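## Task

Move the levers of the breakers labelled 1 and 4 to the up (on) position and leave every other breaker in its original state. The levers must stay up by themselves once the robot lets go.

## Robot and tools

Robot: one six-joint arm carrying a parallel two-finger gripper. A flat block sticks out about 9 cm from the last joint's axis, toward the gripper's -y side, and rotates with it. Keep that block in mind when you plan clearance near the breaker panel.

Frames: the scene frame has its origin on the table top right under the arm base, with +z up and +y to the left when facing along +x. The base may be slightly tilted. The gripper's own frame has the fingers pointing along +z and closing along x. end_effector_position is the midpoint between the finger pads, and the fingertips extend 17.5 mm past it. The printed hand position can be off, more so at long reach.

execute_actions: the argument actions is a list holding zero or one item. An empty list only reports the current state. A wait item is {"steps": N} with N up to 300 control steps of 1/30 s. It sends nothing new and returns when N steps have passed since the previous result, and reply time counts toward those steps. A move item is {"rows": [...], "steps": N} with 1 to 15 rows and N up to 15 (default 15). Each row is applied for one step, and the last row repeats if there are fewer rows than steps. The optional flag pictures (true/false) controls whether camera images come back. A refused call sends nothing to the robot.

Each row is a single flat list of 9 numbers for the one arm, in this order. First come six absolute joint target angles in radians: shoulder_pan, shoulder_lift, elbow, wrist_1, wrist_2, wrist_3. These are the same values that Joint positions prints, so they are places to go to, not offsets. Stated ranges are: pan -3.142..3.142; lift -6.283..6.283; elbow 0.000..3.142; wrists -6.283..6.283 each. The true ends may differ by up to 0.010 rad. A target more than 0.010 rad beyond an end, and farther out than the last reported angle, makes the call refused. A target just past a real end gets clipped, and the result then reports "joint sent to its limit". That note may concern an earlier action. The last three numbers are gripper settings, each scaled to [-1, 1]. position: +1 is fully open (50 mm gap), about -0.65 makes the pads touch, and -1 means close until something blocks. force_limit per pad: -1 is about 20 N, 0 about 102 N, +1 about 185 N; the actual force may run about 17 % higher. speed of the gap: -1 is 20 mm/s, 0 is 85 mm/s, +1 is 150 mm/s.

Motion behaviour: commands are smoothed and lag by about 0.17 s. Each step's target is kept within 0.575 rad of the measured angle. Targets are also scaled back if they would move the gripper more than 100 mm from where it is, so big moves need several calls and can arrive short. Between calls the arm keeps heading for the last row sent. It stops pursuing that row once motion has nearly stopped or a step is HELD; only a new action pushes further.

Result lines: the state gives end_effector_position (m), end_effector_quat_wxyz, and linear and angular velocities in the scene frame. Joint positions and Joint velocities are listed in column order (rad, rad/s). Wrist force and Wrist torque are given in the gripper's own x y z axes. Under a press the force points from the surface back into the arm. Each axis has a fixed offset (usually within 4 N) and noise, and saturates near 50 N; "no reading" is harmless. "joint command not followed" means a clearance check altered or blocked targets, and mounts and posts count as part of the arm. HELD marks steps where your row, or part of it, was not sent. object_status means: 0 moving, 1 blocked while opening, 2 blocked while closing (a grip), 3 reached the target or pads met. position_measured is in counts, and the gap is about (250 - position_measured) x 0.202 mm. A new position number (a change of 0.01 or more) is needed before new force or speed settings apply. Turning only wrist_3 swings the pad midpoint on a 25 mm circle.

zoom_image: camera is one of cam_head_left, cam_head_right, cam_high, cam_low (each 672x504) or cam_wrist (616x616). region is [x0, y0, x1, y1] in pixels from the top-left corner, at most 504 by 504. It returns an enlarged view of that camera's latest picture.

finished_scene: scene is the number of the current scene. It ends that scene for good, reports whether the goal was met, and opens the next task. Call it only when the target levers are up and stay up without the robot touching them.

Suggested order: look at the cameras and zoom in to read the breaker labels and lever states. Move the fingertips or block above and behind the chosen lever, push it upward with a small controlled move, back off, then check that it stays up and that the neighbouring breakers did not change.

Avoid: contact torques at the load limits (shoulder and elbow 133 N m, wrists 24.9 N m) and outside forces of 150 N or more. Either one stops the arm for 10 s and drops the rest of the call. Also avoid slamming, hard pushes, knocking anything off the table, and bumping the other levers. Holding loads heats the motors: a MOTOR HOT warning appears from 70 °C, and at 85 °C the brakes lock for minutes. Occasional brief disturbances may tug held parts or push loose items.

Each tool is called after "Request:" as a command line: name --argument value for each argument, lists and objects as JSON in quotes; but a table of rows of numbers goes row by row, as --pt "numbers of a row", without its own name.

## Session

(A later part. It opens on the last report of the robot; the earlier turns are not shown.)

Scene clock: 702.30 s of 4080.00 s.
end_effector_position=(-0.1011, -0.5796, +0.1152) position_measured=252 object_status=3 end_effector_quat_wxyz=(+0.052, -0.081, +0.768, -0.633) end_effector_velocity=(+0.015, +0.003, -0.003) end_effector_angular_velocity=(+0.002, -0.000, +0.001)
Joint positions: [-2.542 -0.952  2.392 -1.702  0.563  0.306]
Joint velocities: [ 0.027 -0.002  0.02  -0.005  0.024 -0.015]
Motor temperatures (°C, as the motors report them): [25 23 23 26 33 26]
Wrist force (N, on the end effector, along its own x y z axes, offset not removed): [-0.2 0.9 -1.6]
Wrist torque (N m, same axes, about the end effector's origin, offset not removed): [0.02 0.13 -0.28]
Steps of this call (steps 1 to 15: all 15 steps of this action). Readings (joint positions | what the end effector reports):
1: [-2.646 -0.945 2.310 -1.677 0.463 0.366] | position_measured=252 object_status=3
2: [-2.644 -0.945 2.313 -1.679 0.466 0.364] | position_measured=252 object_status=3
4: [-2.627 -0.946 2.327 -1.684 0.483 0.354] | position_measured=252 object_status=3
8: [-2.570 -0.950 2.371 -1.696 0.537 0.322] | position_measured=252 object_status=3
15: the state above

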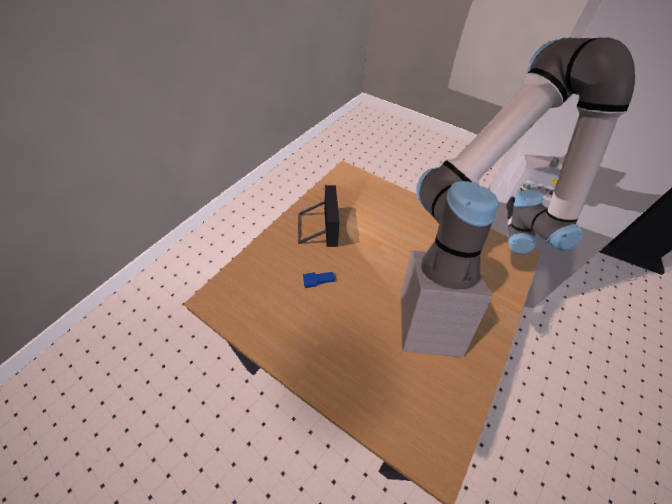

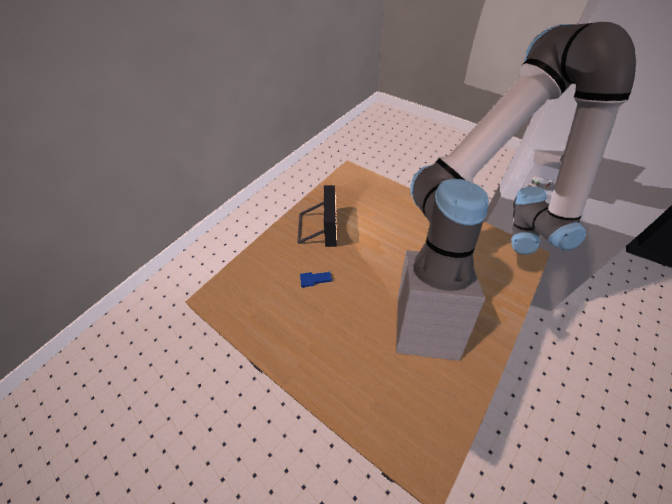

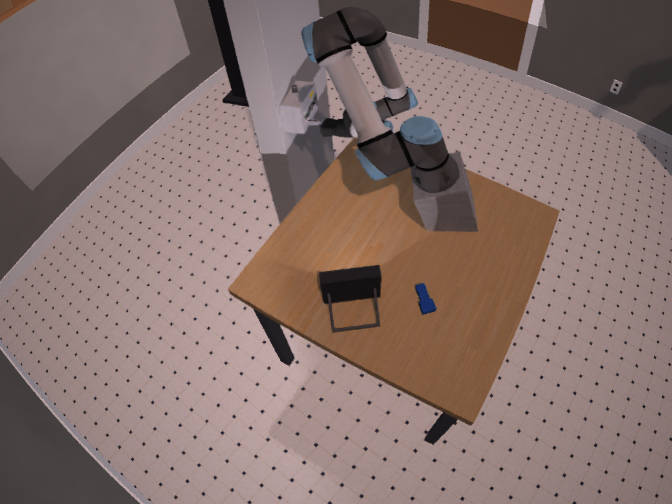

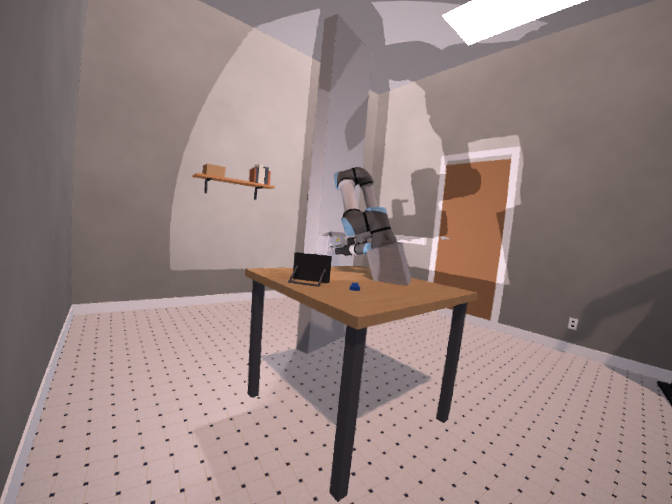

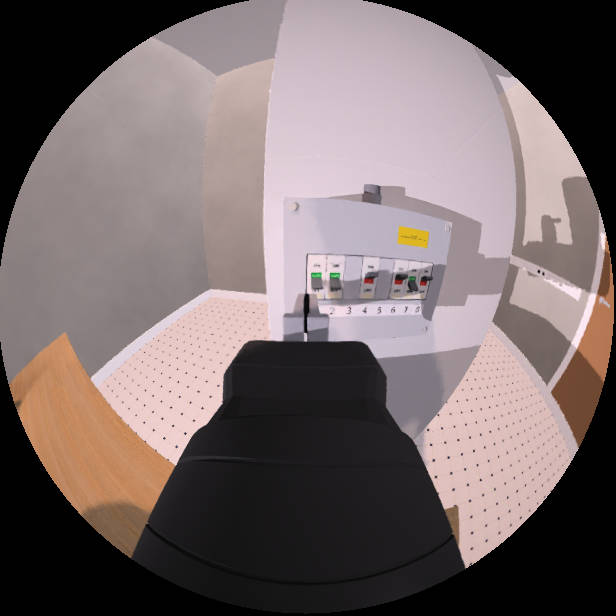

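Request:
execute_actions --actions '[{"rows":[[-2.546,-0.9425,2.384,-1.7035,0.560,0.308,-1,-0.5,0],[-2.546,-0.9425,2.384,-1.7035,0.560,0.308,-1,-0.5,0],[-2.546,-0.9425,2.384,-1.7035,0.560,0.308,-1,-0.5,0],[-2.546,-0.9425,2.384,-1.7035,0.560,0.308,-1,-0.5,0],[-2.538,-0.9435,2.377,-1.692,0.567,0.304,-1,-0.5,0],[-2.531,-0.9445,2.370,-1.681,0.574,0.301,-1,-0.5,0],[-2.524,-0.9455,2.364,-1.670,0.581,0.298,-1,-0.5,0],[-2.5167,-0.9465,2.357,-1.659,0.588,0.294,-1,-0.5,0]],"steps":15}]' --pictures false

Request:
execute_actions --actions '[{"steps":10}]'

Scene clock: 786.93 s of 4080.00 s.
end_effector_position=(-0.1024, -0.5905, +0.1114) position_measured=252 object_status=3 end_effector_quat_wxyz=(+0.052, -0.080, +0.769, -0.632) end_effector_velocity=(+0.001, -0.008, -0.001) end_effector_angular_velocity=(+0.002, -0.001, -0.001)
Joint positions: [-2.519 -0.946  2.359 -1.662  0.586  0.295]
Joint velocities: [ 0.019 -0.003 -0.019  0.032  0.019 -0.01 ]
Motor temperatures (°C, as the motors report them): [25 23 23 26 33 26]
Wrist force (N, on the end effector, along its own x y z axes, offset not removed): [1.7 0.1 -3.0]
Wrist torque (N m, same axes, about the end effector's origin, offset not removed): [-0.10 -0.16 -0.41]
Steps of this call (steps 1 to 15: the robot went on to your last target; steps 16 to 90: nothing new was sent; then 81.13 s passed at rest; steps 91 to 105: all 15 steps of this action). Readings (joint positions | what the end effector reports):
91: [-2.540 -0.952 2.394 -1.702 0.565 0.305] | position_measured=252 object_status=3
92: [-2.541 -0.951 2.392 -1.702 0.564 0.305] | position_measured=252 object_status=3
94: [-2.543 -0.947 2.388 -1.703 0.562 0.306] | position_measured=252 object_status=3
98: [-2.537 -0.945 2.377 -1.691 0.569 0.304] | position_measured=252 object_status=3
105: the state above

Scene clock: 787.27 s of 4080.00 s.
end_effector_position=(-0.1022, -0.5912, +0.1113) position_measured=252 object_status=3 end_effector_quat_wxyz=(+0.052, -0.080, +0.769, -0.632) end_effector_velocity=(-0.001, -0.001, +0.000) end_effector_angular_velocity=(-0.001, -0.000, -0.000)
Joint positions: [-2.517 -0.946  2.357 -1.659  0.588  0.294]
Joint velocities: [ 0.    -0.    -0.001  0.001  0.001  0.001]
Motor temperatures (°C, as the motors report them): [25 23 23 26 33 26]
Wrist force (N, on the end effector, along its own x y z axes, offset not removed): [0.0 1.2 -0.4]
Wrist torque (N m, same axes, about the end effector's origin, offset not removed): [0.15 0.01 -0.28]
Steps of this call (steps 1 to 10: the robot went on to your last target). Readings (joint positions | what the end effector reports):
1: [-2.518 -0.946 2.358 -1.661 0.587 0.295] | position_measured=252 object_status=3
2: [-2.518 -0.946 2.358 -1.660 0.587 0.294] | position_measured=252 object_status=3
4: [-2.517 -0.946 2.357 -1.660 0.588 0.294] | position_measured=252 object_status=3
8: [-2.517 -0.946 2.357 -1.659 0.588 0.294] | position_measured=252 object_status=3
10: the state above

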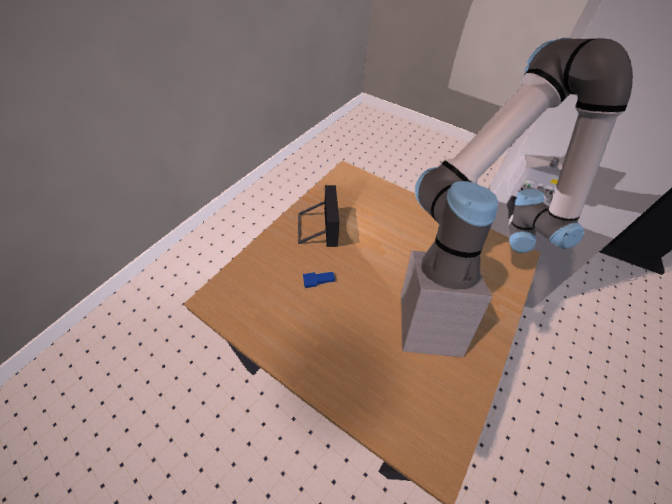

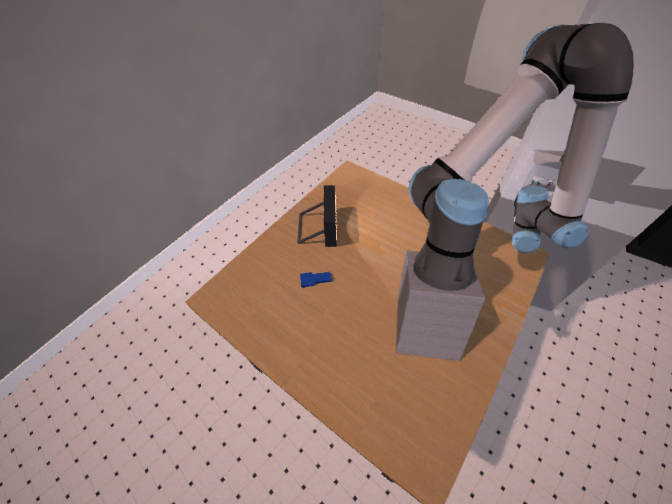

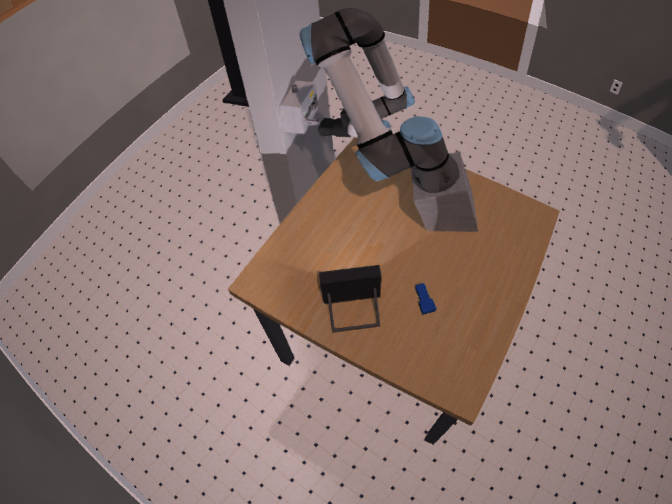

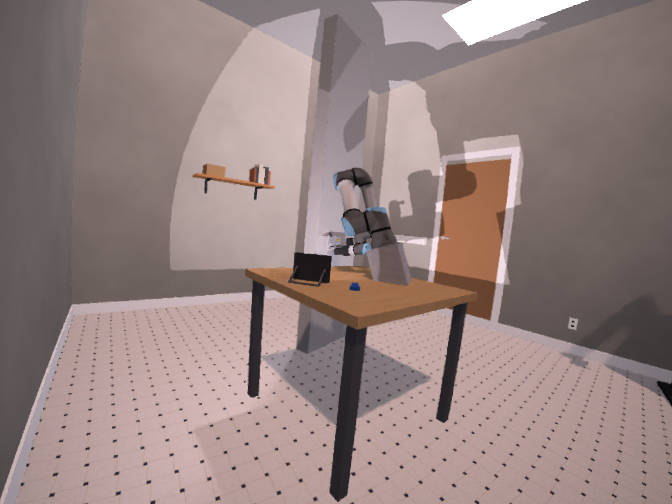

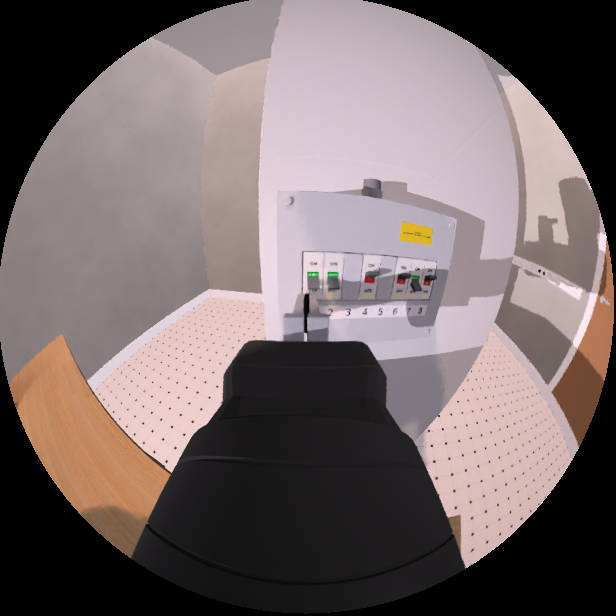

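Request:
zoom_image --camera "cam_wrist" --region '[270,240,410,345]'

Request:
zoom_image --camera "cam_high" --region '[270,80,350,145]'

Region (270, 240, 410, 345) of cam_wrist's 616x616 image, scaled by 3.600, with more detail than that image has; it fills the top 378 rows of this view, and the rest is white.

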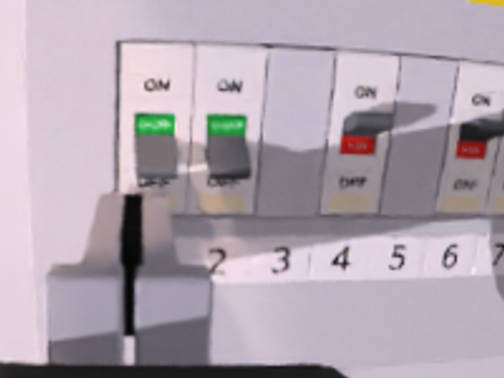

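Region (270, 80, 350, 145) of cam_high's 672x504 image, scaled by 6.300, with more detail than that image has; it fills the top 410 rows of this view, and the rest is white.

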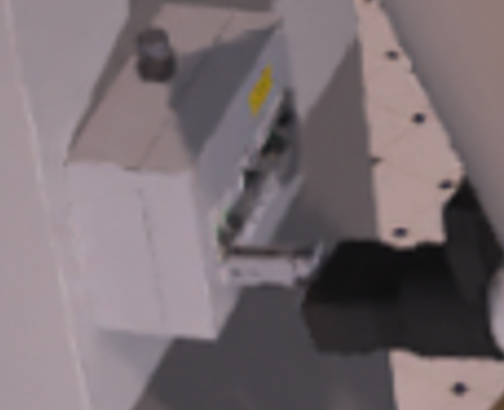

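Request:
execute_actions --actions '[{"rows":[[-2.5143,-0.9468,2.3548,-1.6553,0.5903,0.293,-1,-0.5,0],[-2.5143,-0.9468,2.3548,-1.6553,0.5903,0.293,-1,-0.5,0],[-2.5143,-0.9468,2.3548,-1.6553,0.5903,0.293,-1,-0.5,0],[-2.5118,-0.9472,2.3525,-1.6516,0.5927,0.2917,-1,-0.5,0],[-2.5118,-0.9472,2.3525,-1.6516,0.5927,0.2917,-1,-0.5,0],[-2.5118,-0.9472,2.3525,-1.6516,0.5927,0.2917,-1,-0.5,0],[-2.5094,-0.9475,2.3503,-1.6479,0.595,0.2905,-1,-0.5,0]],"steps":15}]'

Scene clock: 800.27 s of 4080.00 s.
end_effector_position=(-0.1015, -0.5939, +0.1109) position_measured=252 object_status=3 end_effector_quat_wxyz=(+0.052, -0.080, +0.769, -0.632) end_effector_velocity=(-0.000, -0.002, +0.000) end_effector_angular_velocity=(-0.001, +0.001, +0.001)
Joint positions: [-2.51  -0.947  2.351 -1.648  0.595  0.291]
Joint velocities: [ 0.003 -0.    -0.005  0.004  0.002 -0.001]
Motor temperatures (°C, as the motors report them): [25 23 23 26 33 26]
Wrist force (N, on the end effector, along its own x y z axes, offset not removed): [-0.8 1.1 -0.6]
Wrist torque (N m, same axes, about the end effector's origin, offset not removed): [0.15 0.23 -0.18]
Steps of this call (steps 1 to 15: the robot went on to your last target; steps 16 to 90: nothing new was sent; then 9.50 s passed at rest; steps 91 to 105: all 15 steps of this action). Readings (joint positions | what the end effector reports):
91: [-2.517 -0.947 2.357 -1.659 0.588 0.294] | position_measured=252 object_status=3
92: [-2.516 -0.947 2.357 -1.658 0.588 0.294] | position_measured=252 object_status=3
94: [-2.515 -0.947 2.356 -1.657 0.589 0.293] | position_measured=252 object_status=3
98: [-2.512 -0.947 2.353 -1.652 0.592 0.292] | position_measured=252 object_status=3
105: the state above

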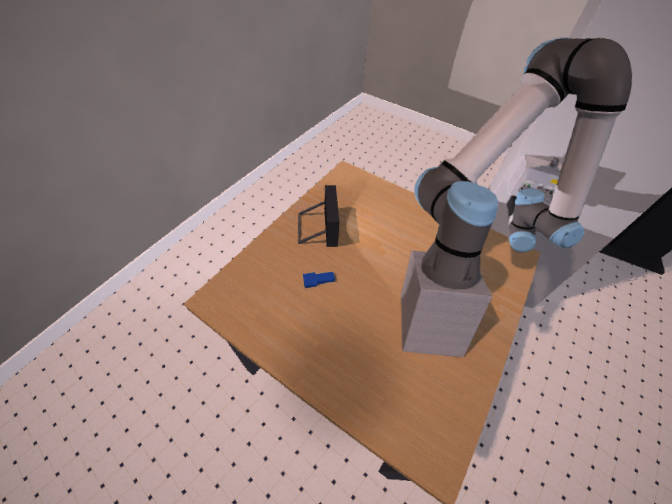

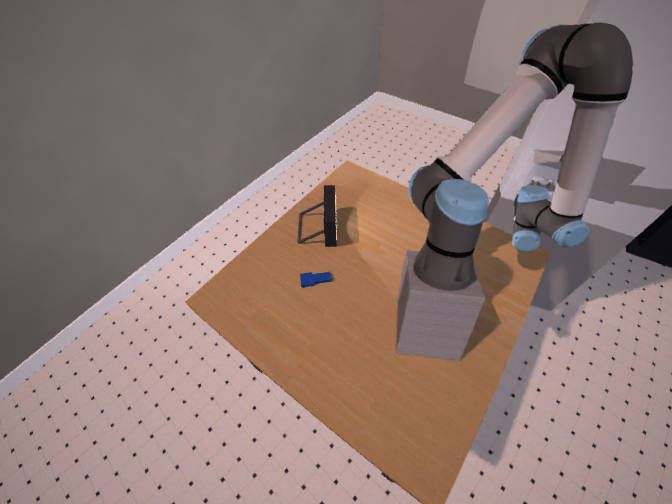

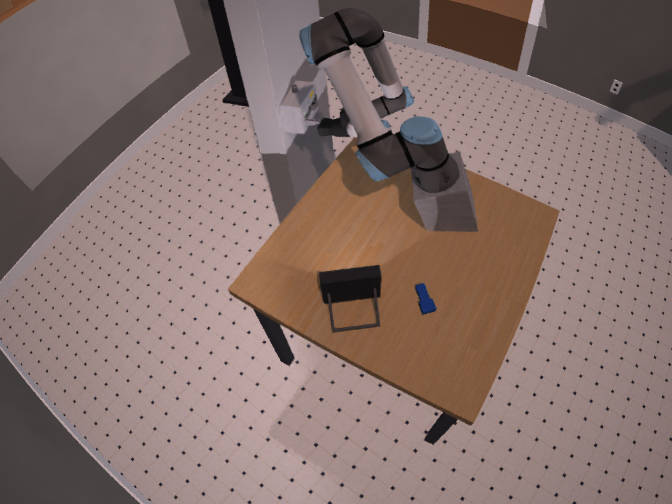

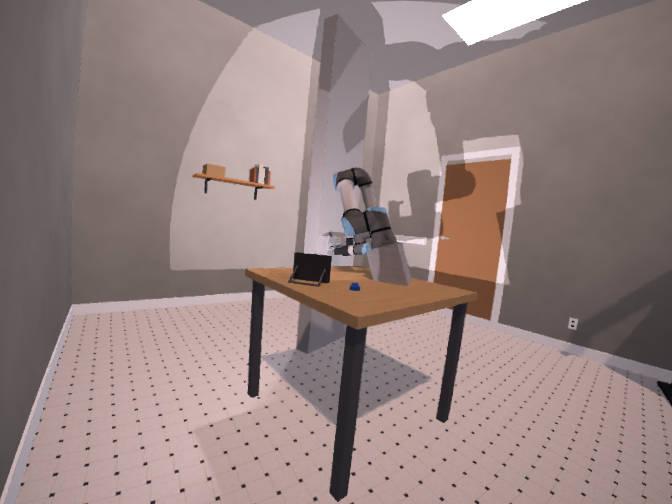

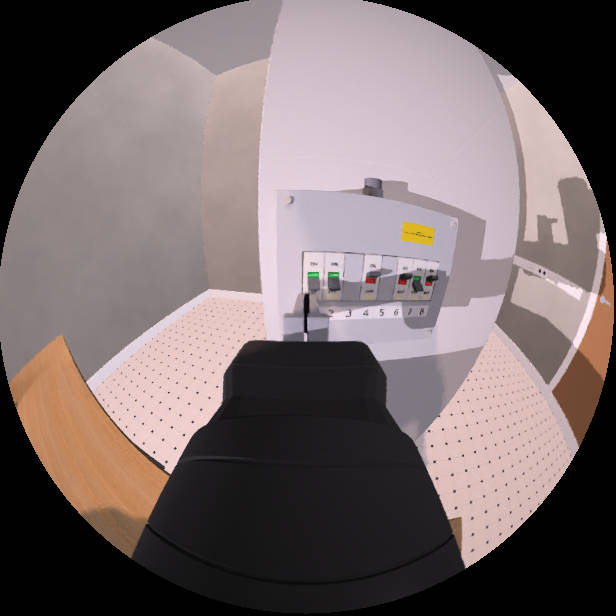

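Request:
execute_actions --actions '[{"rows":[[-2.5082,-0.9476,2.3492,-1.6461,0.5962,0.290,-1,-0.5,0],[-2.5082,-0.9476,2.3492,-1.6461,0.5962,0.290,-1,-0.5,0],[-2.5082,-0.9476,2.3492,-1.6461,0.5962,0.290,-1,-0.5,0],[-2.5082,-0.9476,2.3492,-1.6461,0.5962,0.290,-1,-0.5,0],[-2.507,-0.9478,2.348,-1.6442,0.5973,0.2893,-1,-0.5,0]],"steps":15}]'

Request:
zoom_image --camera "cam_wrist" --region '[270,240,410,345]'

Request:
zoom_image --camera "cam_high" --region '[290,95,340,140]'

Scene clock: 812.67 s of 4080.00 s.
end_effector_position=(-0.1013, -0.5949, +0.1107) position_measured=252 object_status=3 end_effector_quat_wxyz=(+0.052, -0.079, +0.769, -0.632) end_effector_velocity=(+0.002, -0.000, -0.001) end_effector_angular_velocity=(+0.002, -0.003, +0.002)
Joint positions: [-2.507 -0.948  2.348 -1.644  0.597  0.289]
Joint velocities: [ 0.003 -0.     0.     0.002  0.     0.001]
Motor temperatures (°C, as the motors report them): [25 23 23 26 33 26]
Wrist force (N, on the end effector, along its own x y z axes, offset not removed): [-2.0 -0.6 -3.2]
Wrist torque (N m, same axes, about the end effector's origin, offset not removed): [-0.11 0.44 -0.21]
Steps of this call (steps 1 to 15: the robot went on to your last target; steps 16 to 90: nothing new was sent; then 8.90 s passed at rest; steps 91 to 105: all 15 steps of this action). Readings (joint positions | what the end effector reports):
91: [-2.509 -0.948 2.350 -1.648 0.595 0.290] | position_measured=252 object_status=3
92: [-2.509 -0.948 2.350 -1.648 0.595 0.290] | position_measured=252 object_status=3
94: [-2.509 -0.948 2.350 -1.647 0.596 0.290] | position_measured=252 object_status=3
98: [-2.508 -0.948 2.349 -1.645 0.597 0.290] | position_measured=252 object_status=3
105: the state above

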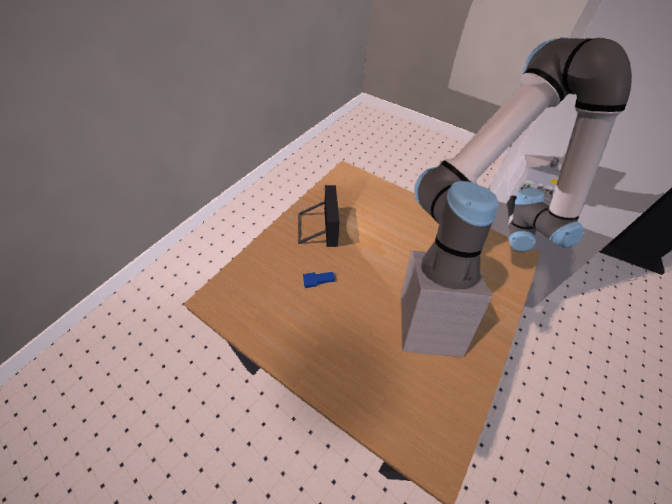

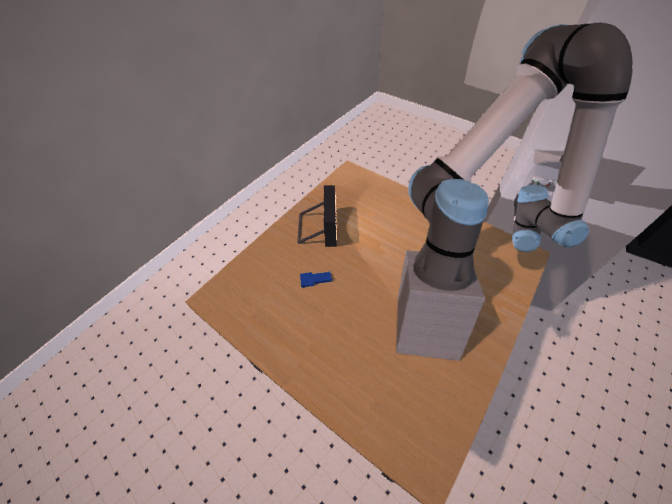

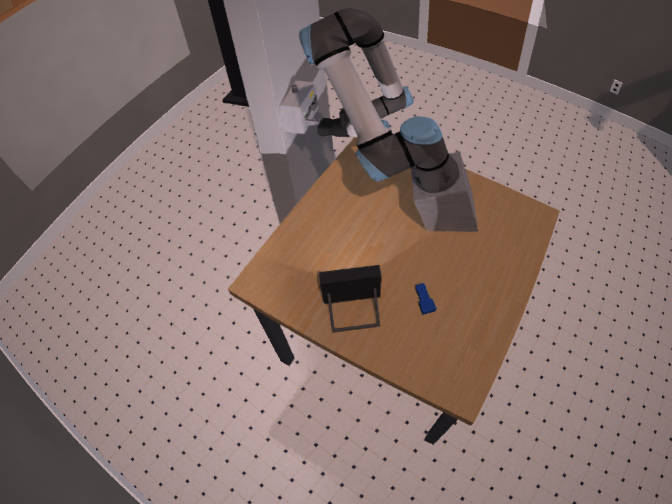

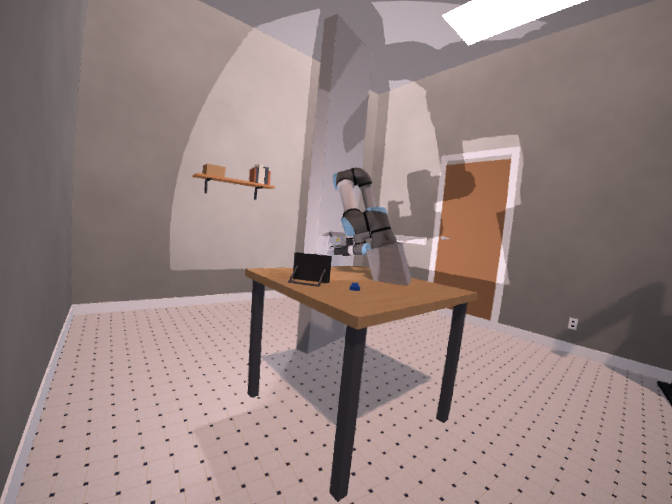

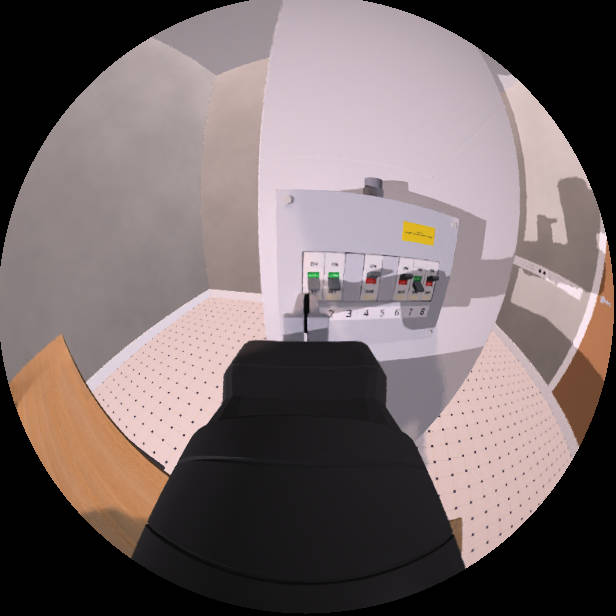

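Region (270, 240, 410, 345) of cam_wrist's 616x616 image, scaled by 3.600, with more detail than that image has; it fills the top 378 rows of this view, and the rest is white.

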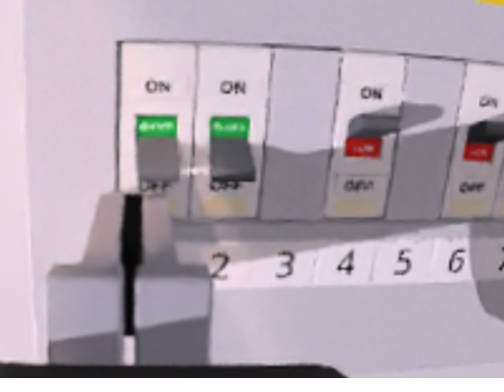

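Region (290, 95, 340, 140) of cam_high's 672x504 image, scaled by 10.080, with more detail than that image has; it fills the top 454 rows of this view, and the rest is white.

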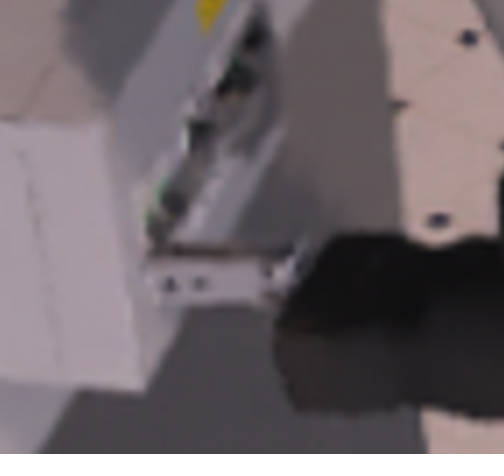

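Request:
execute_actions --actions '[{"rows":[[-2.508,-0.951,2.349,-1.6424,0.5964,0.2898,-1,-0.5,0],[-2.509,-0.9542,2.350,-1.6406,0.5954,0.2903,-1,-0.5,0],[-2.510,-0.9574,2.351,-1.6388,0.5945,0.2908,-1,-0.5,0],[-2.511,-0.9606,2.352,-1.637,0.5935,0.2913,-1,-0.5,0],[-2.512,-0.9638,2.353,-1.6352,0.5926,0.2918,-1,-0.5,0],[-2.513,-0.967,2.354,-1.6334,0.5917,0.2923,-1,-0.5,0]],"steps":15}]'

Request:
zoom_image --camera "cam_wrist" --region '[270,240,410,345]'

Scene clock: 841.00 s of 4080.00 s.
end_effector_position=(-0.1013, -0.5949, +0.1167) position_measured=252 object_status=3 end_effector_quat_wxyz=(+0.052, -0.079, +0.769, -0.632) end_effector_velocity=(-0.000, +0.001, +0.002) end_effector_angular_velocity=(+0.001, -0.001, -0.001)
Joint positions: [-2.513 -0.967  2.354 -1.634  0.592  0.292]
Joint velocities: [-0.003 -0.005  0.003  0.002 -0.002  0.002]
Motor temperatures (°C, as the motors report them): [25 23 23 26 33 26]
Wrist force (N, on the end effector, along its own x y z axes, offset not removed): [1.1 9.9 -4.4]
Wrist torque (N m, same axes, about the end effector's origin, offset not removed): [0.33 -0.13 -0.35]
Steps of this call (steps 1 to 15: the robot went on to your last target; steps 16 to 90: nothing new was sent; then 24.83 s passed at rest; steps 91 to 105: all 15 steps of this action). Readings (joint positions | what the end effector reports):
91: [-2.507 -0.948 2.348 -1.644 0.597 0.289] | position_measured=252 object_status=3
92: [-2.507 -0.948 2.348 -1.644 0.597 0.289] | position_measured=252 object_status=3
94: [-2.508 -0.952 2.349 -1.642 0.596 0.289] | position_measured=252 object_status=3
98: [-2.511 -0.961 2.352 -1.636 0.593 0.291] | position_measured=252 object_status=3
105: the state above

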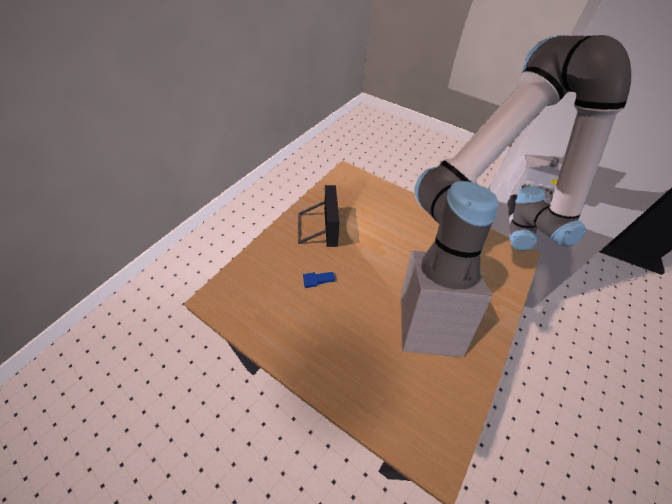

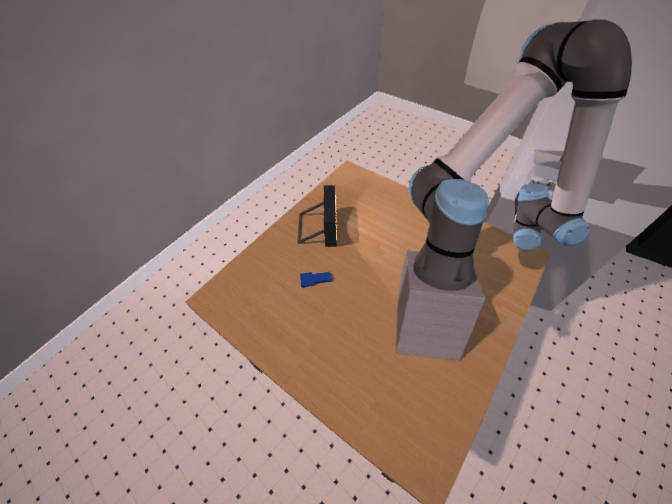

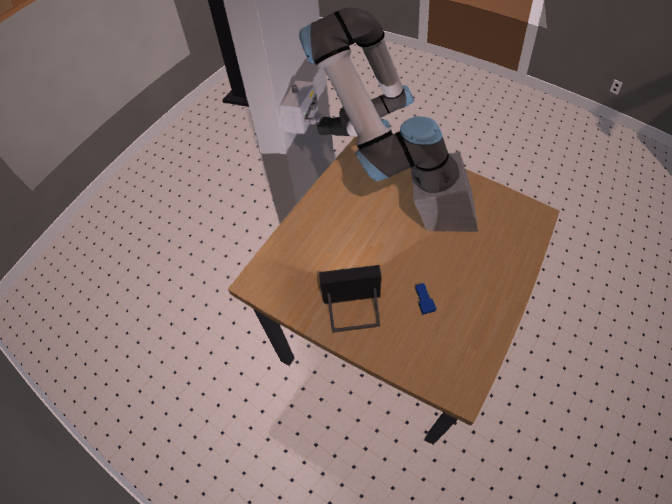

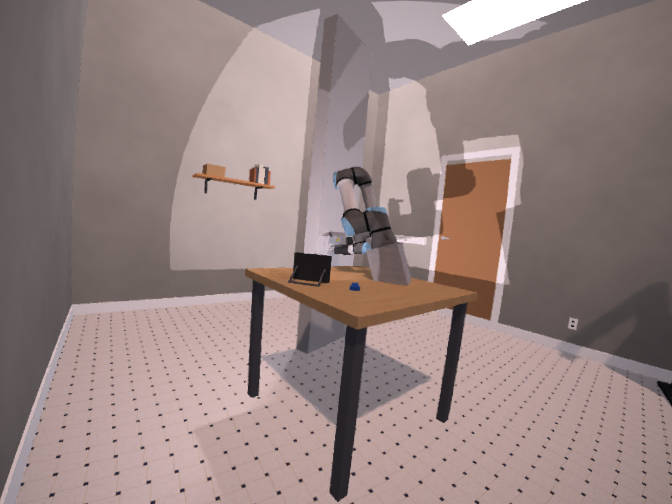

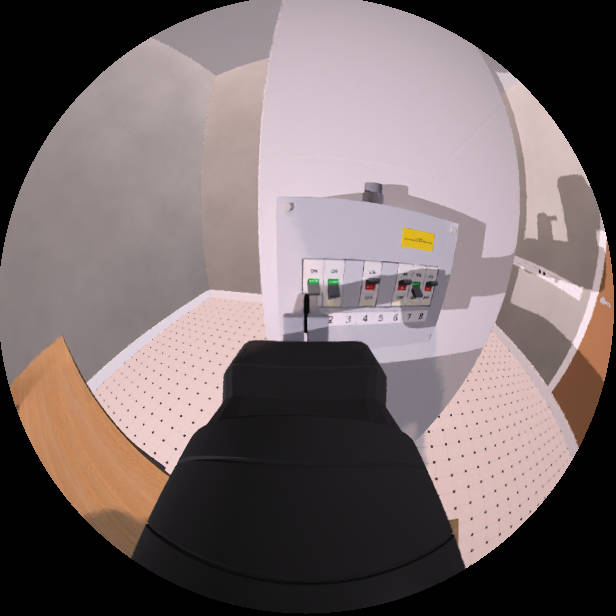

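Region (270, 240, 410, 345) of cam_wrist's 616x616 image, scaled by 3.600, with more detail than that image has; it fills the top 378 rows of this view, and the rest is white.

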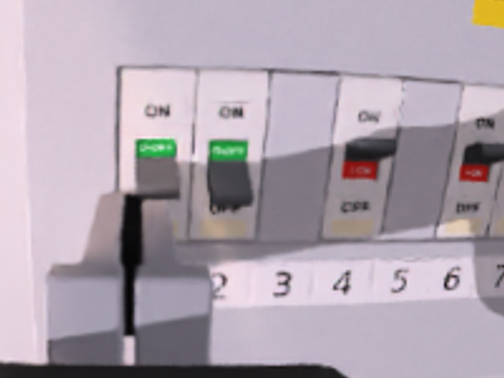

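Lever 1 is engaged (about 10 N upward load). Continuing to raise.

Request:
execute_actions --actions '[{"rows":[[-2.514,-0.9702,2.355,-1.6316,0.5907,0.2928,-1,-0.5,0],[-2.515,-0.9734,2.356,-1.6298,0.5898,0.2933,-1,-0.5,0],[-2.516,-0.9766,2.357,-1.628,0.5888,0.2938,-1,-0.5,0],[-2.517,-0.9798,2.358,-1.6262,0.5879,0.2943,-1,-0.5,0],[-2.518,-0.983,2.359,-1.6244,0.587,0.2948,-1,-0.5,0]],"steps":15}]'

Request:
zoom_image --camera "cam_wrist" --region '[270,240,410,345]'

Scene clock: 847.30 s of 4080.00 s.
end_effector_position=(-0.1013, -0.5948, +0.1218) position_measured=252 object_status=3 end_effector_quat_wxyz=(+0.052, -0.079, +0.769, -0.632) end_effector_velocity=(+0.000, +0.000, +0.001) end_effector_angular_velocity=(+0.001, -0.001, -0.001)
Joint positions: [-2.518 -0.983  2.359 -1.625  0.587  0.295]
Joint velocities: [-0.001 -0.003  0.002  0.002 -0.     0.001]
Motor temperatures (°C, as the motors report them): [25 23 23 26 33 26]
Wrist force (N, on the end effector, along its own x y z axes, offset not removed): [-1.0 0.8 -0.4]
Wrist torque (N m, same axes, about the end effector's origin, offset not removed): [-0.04 0.20 -0.17]
Steps of this call (steps 1 to 15: the robot went on to your last target; steps 16 to 90: nothing new was sent; then 2.80 s passed at rest; steps 91 to 105: all 15 steps of this action). Readings (joint positions | what the end effector reports):
91: [-2.513 -0.967 2.354 -1.633 0.592 0.292] | position_measured=252 object_status=3
92: [-2.513 -0.968 2.354 -1.633 0.592 0.292] | position_measured=252 object_status=3
94: [-2.514 -0.971 2.355 -1.631 0.591 0.293] | position_measured=252 object_status=3
98: [-2.517 -0.979 2.358 -1.627 0.588 0.294] | position_measured=252 object_status=3
105: the state above

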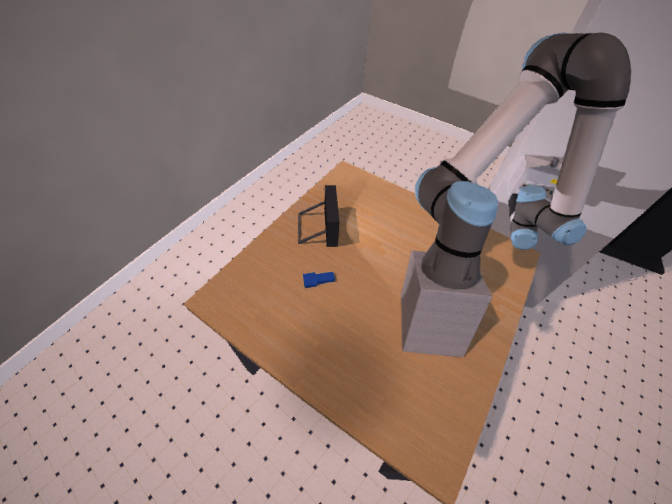

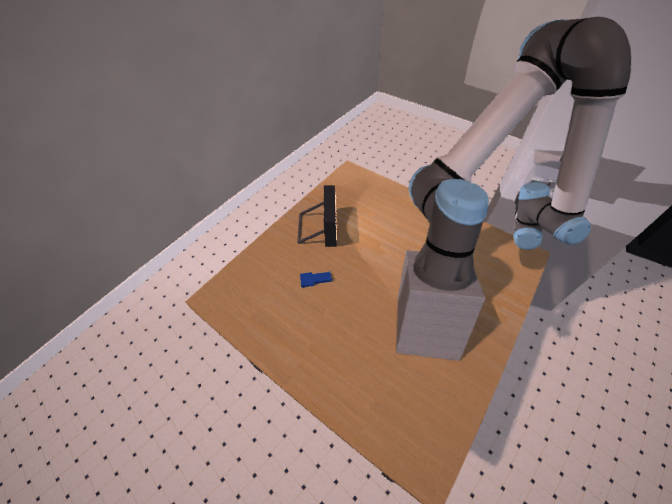

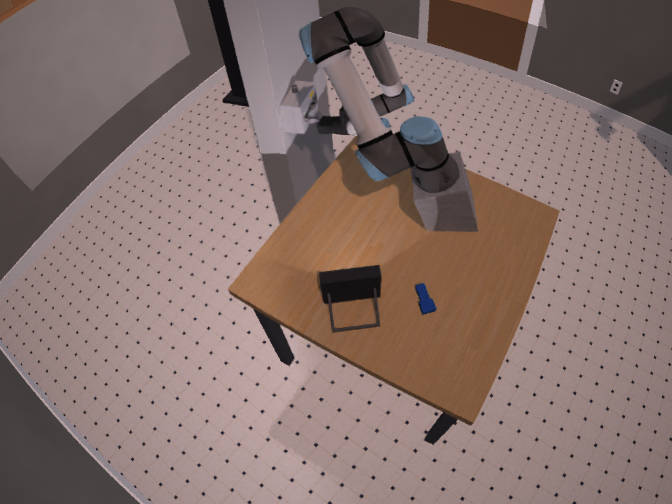

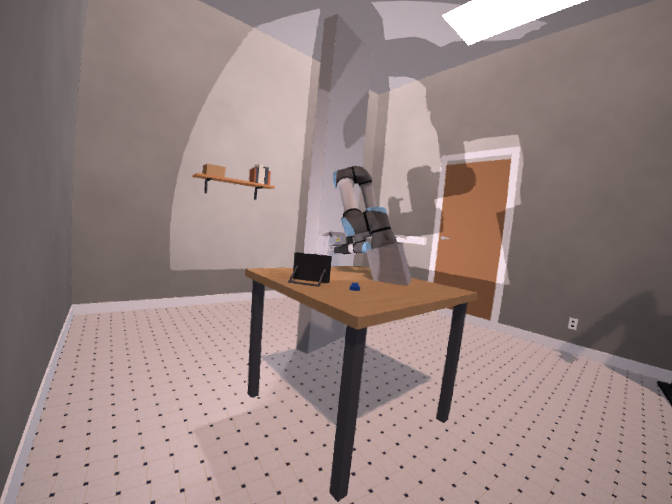

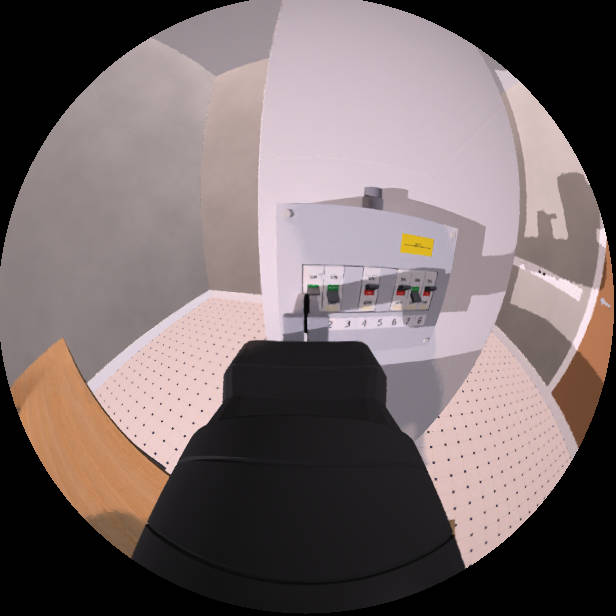

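Region (270, 240, 410, 345) of cam_wrist's 616x616 image, scaled by 3.600, with more detail than that image has; it fills the top 378 rows of this view, and the rest is white.

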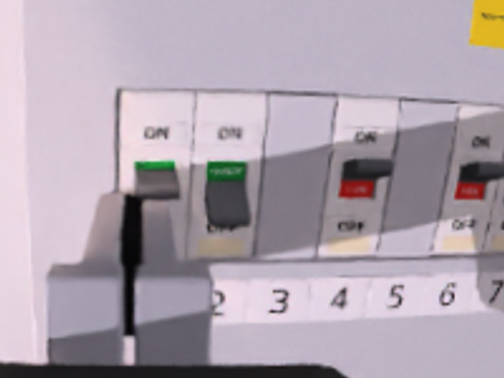

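Request:
execute_actions --actions '[{"rows":[[-2.519,-0.9862,2.360,-1.6226,0.586,0.2953,-1,-0.5,0],[-2.520,-0.9894,2.361,-1.6208,0.585,0.2958,-1,-0.5,0],[-2.521,-0.9926,2.362,-1.619,0.5841,0.2963,-1,-0.5,0],[-2.522,-0.9958,2.363,-1.6172,0.5832,0.2968,-1,-0.5,0]],"steps":15}]'

Request:
zoom_image --camera "cam_wrist" --region '[270,240,410,345]'

Scene clock: 854.57 s of 4080.00 s.
end_effector_position=(-0.1013, -0.5947, +0.1258) position_measured=252 object_status=3 end_effector_quat_wxyz=(+0.052, -0.079, +0.769, -0.632) end_effector_velocity=(-0.002, -0.000, +0.001) end_effector_angular_velocity=(-0.001, +0.000, -0.002)
Joint positions: [-2.522 -0.996  2.363 -1.617  0.583  0.297]
Joint velocities: [-0.003 -0.002 -0.001  0.002 -0.001  0.001]
Motor temperatures (°C, as the motors report them): [25 23 23 26 33 26]
Wrist force (N, on the end effector, along its own x y z axes, offset not removed): [0.6 1.8 -2.3]
Wrist torque (N m, same axes, about the end effector's origin, offset not removed): [0.22 0.09 -0.19]
Steps of this call (steps 1 to 15: the robot went on to your last target; steps 16 to 90: nothing new was sent; then 3.77 s passed at rest; steps 91 to 105: all 15 steps of this action). Readings (joint positions | what the end effector reports):
91: [-2.518 -0.983 2.359 -1.624 0.587 0.295] | position_measured=252 object_status=3
92: [-2.518 -0.984 2.359 -1.624 0.587 0.295] | position_measured=252 object_status=3
94: [-2.519 -0.987 2.360 -1.622 0.586 0.295] | position_measured=252 object_status=3
98: [-2.521 -0.993 2.362 -1.619 0.584 0.296] | position_measured=252 object_status=3
105: the state above

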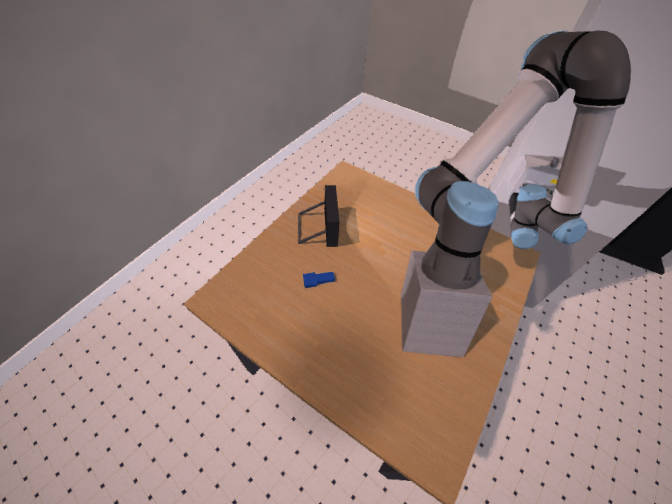

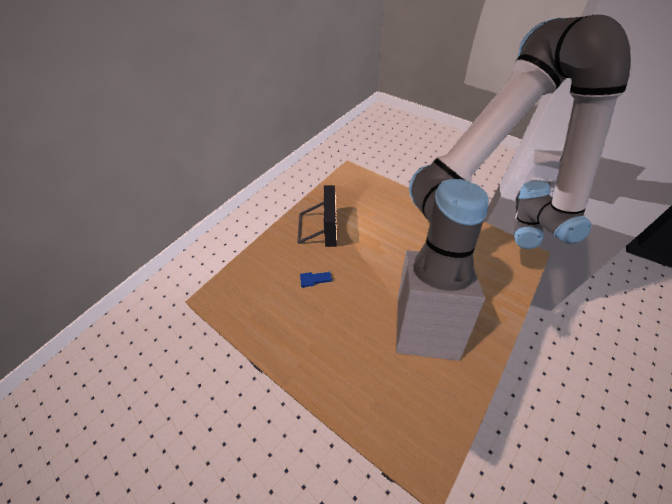

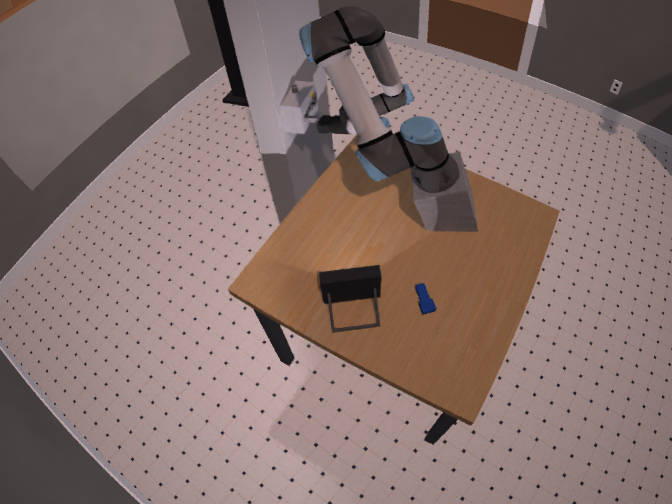

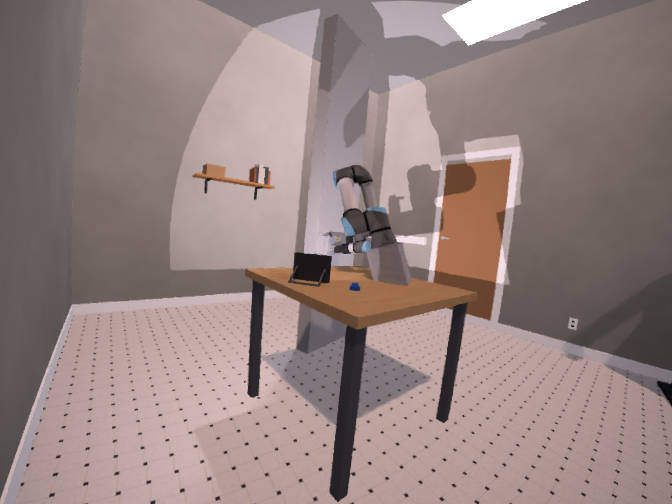

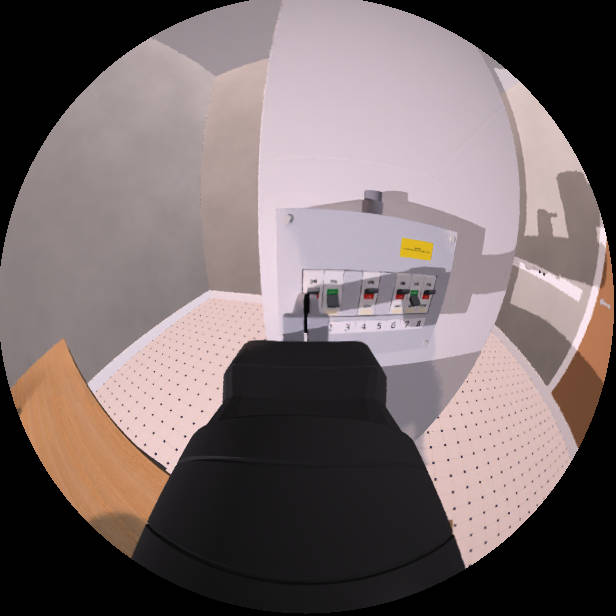

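Region (270, 240, 410, 345) of cam_wrist's 616x616 image, scaled by 3.600, with more detail than that image has; it fills the top 378 rows of this view, and the rest is white.

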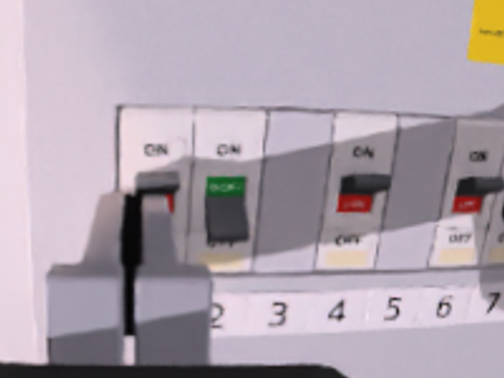

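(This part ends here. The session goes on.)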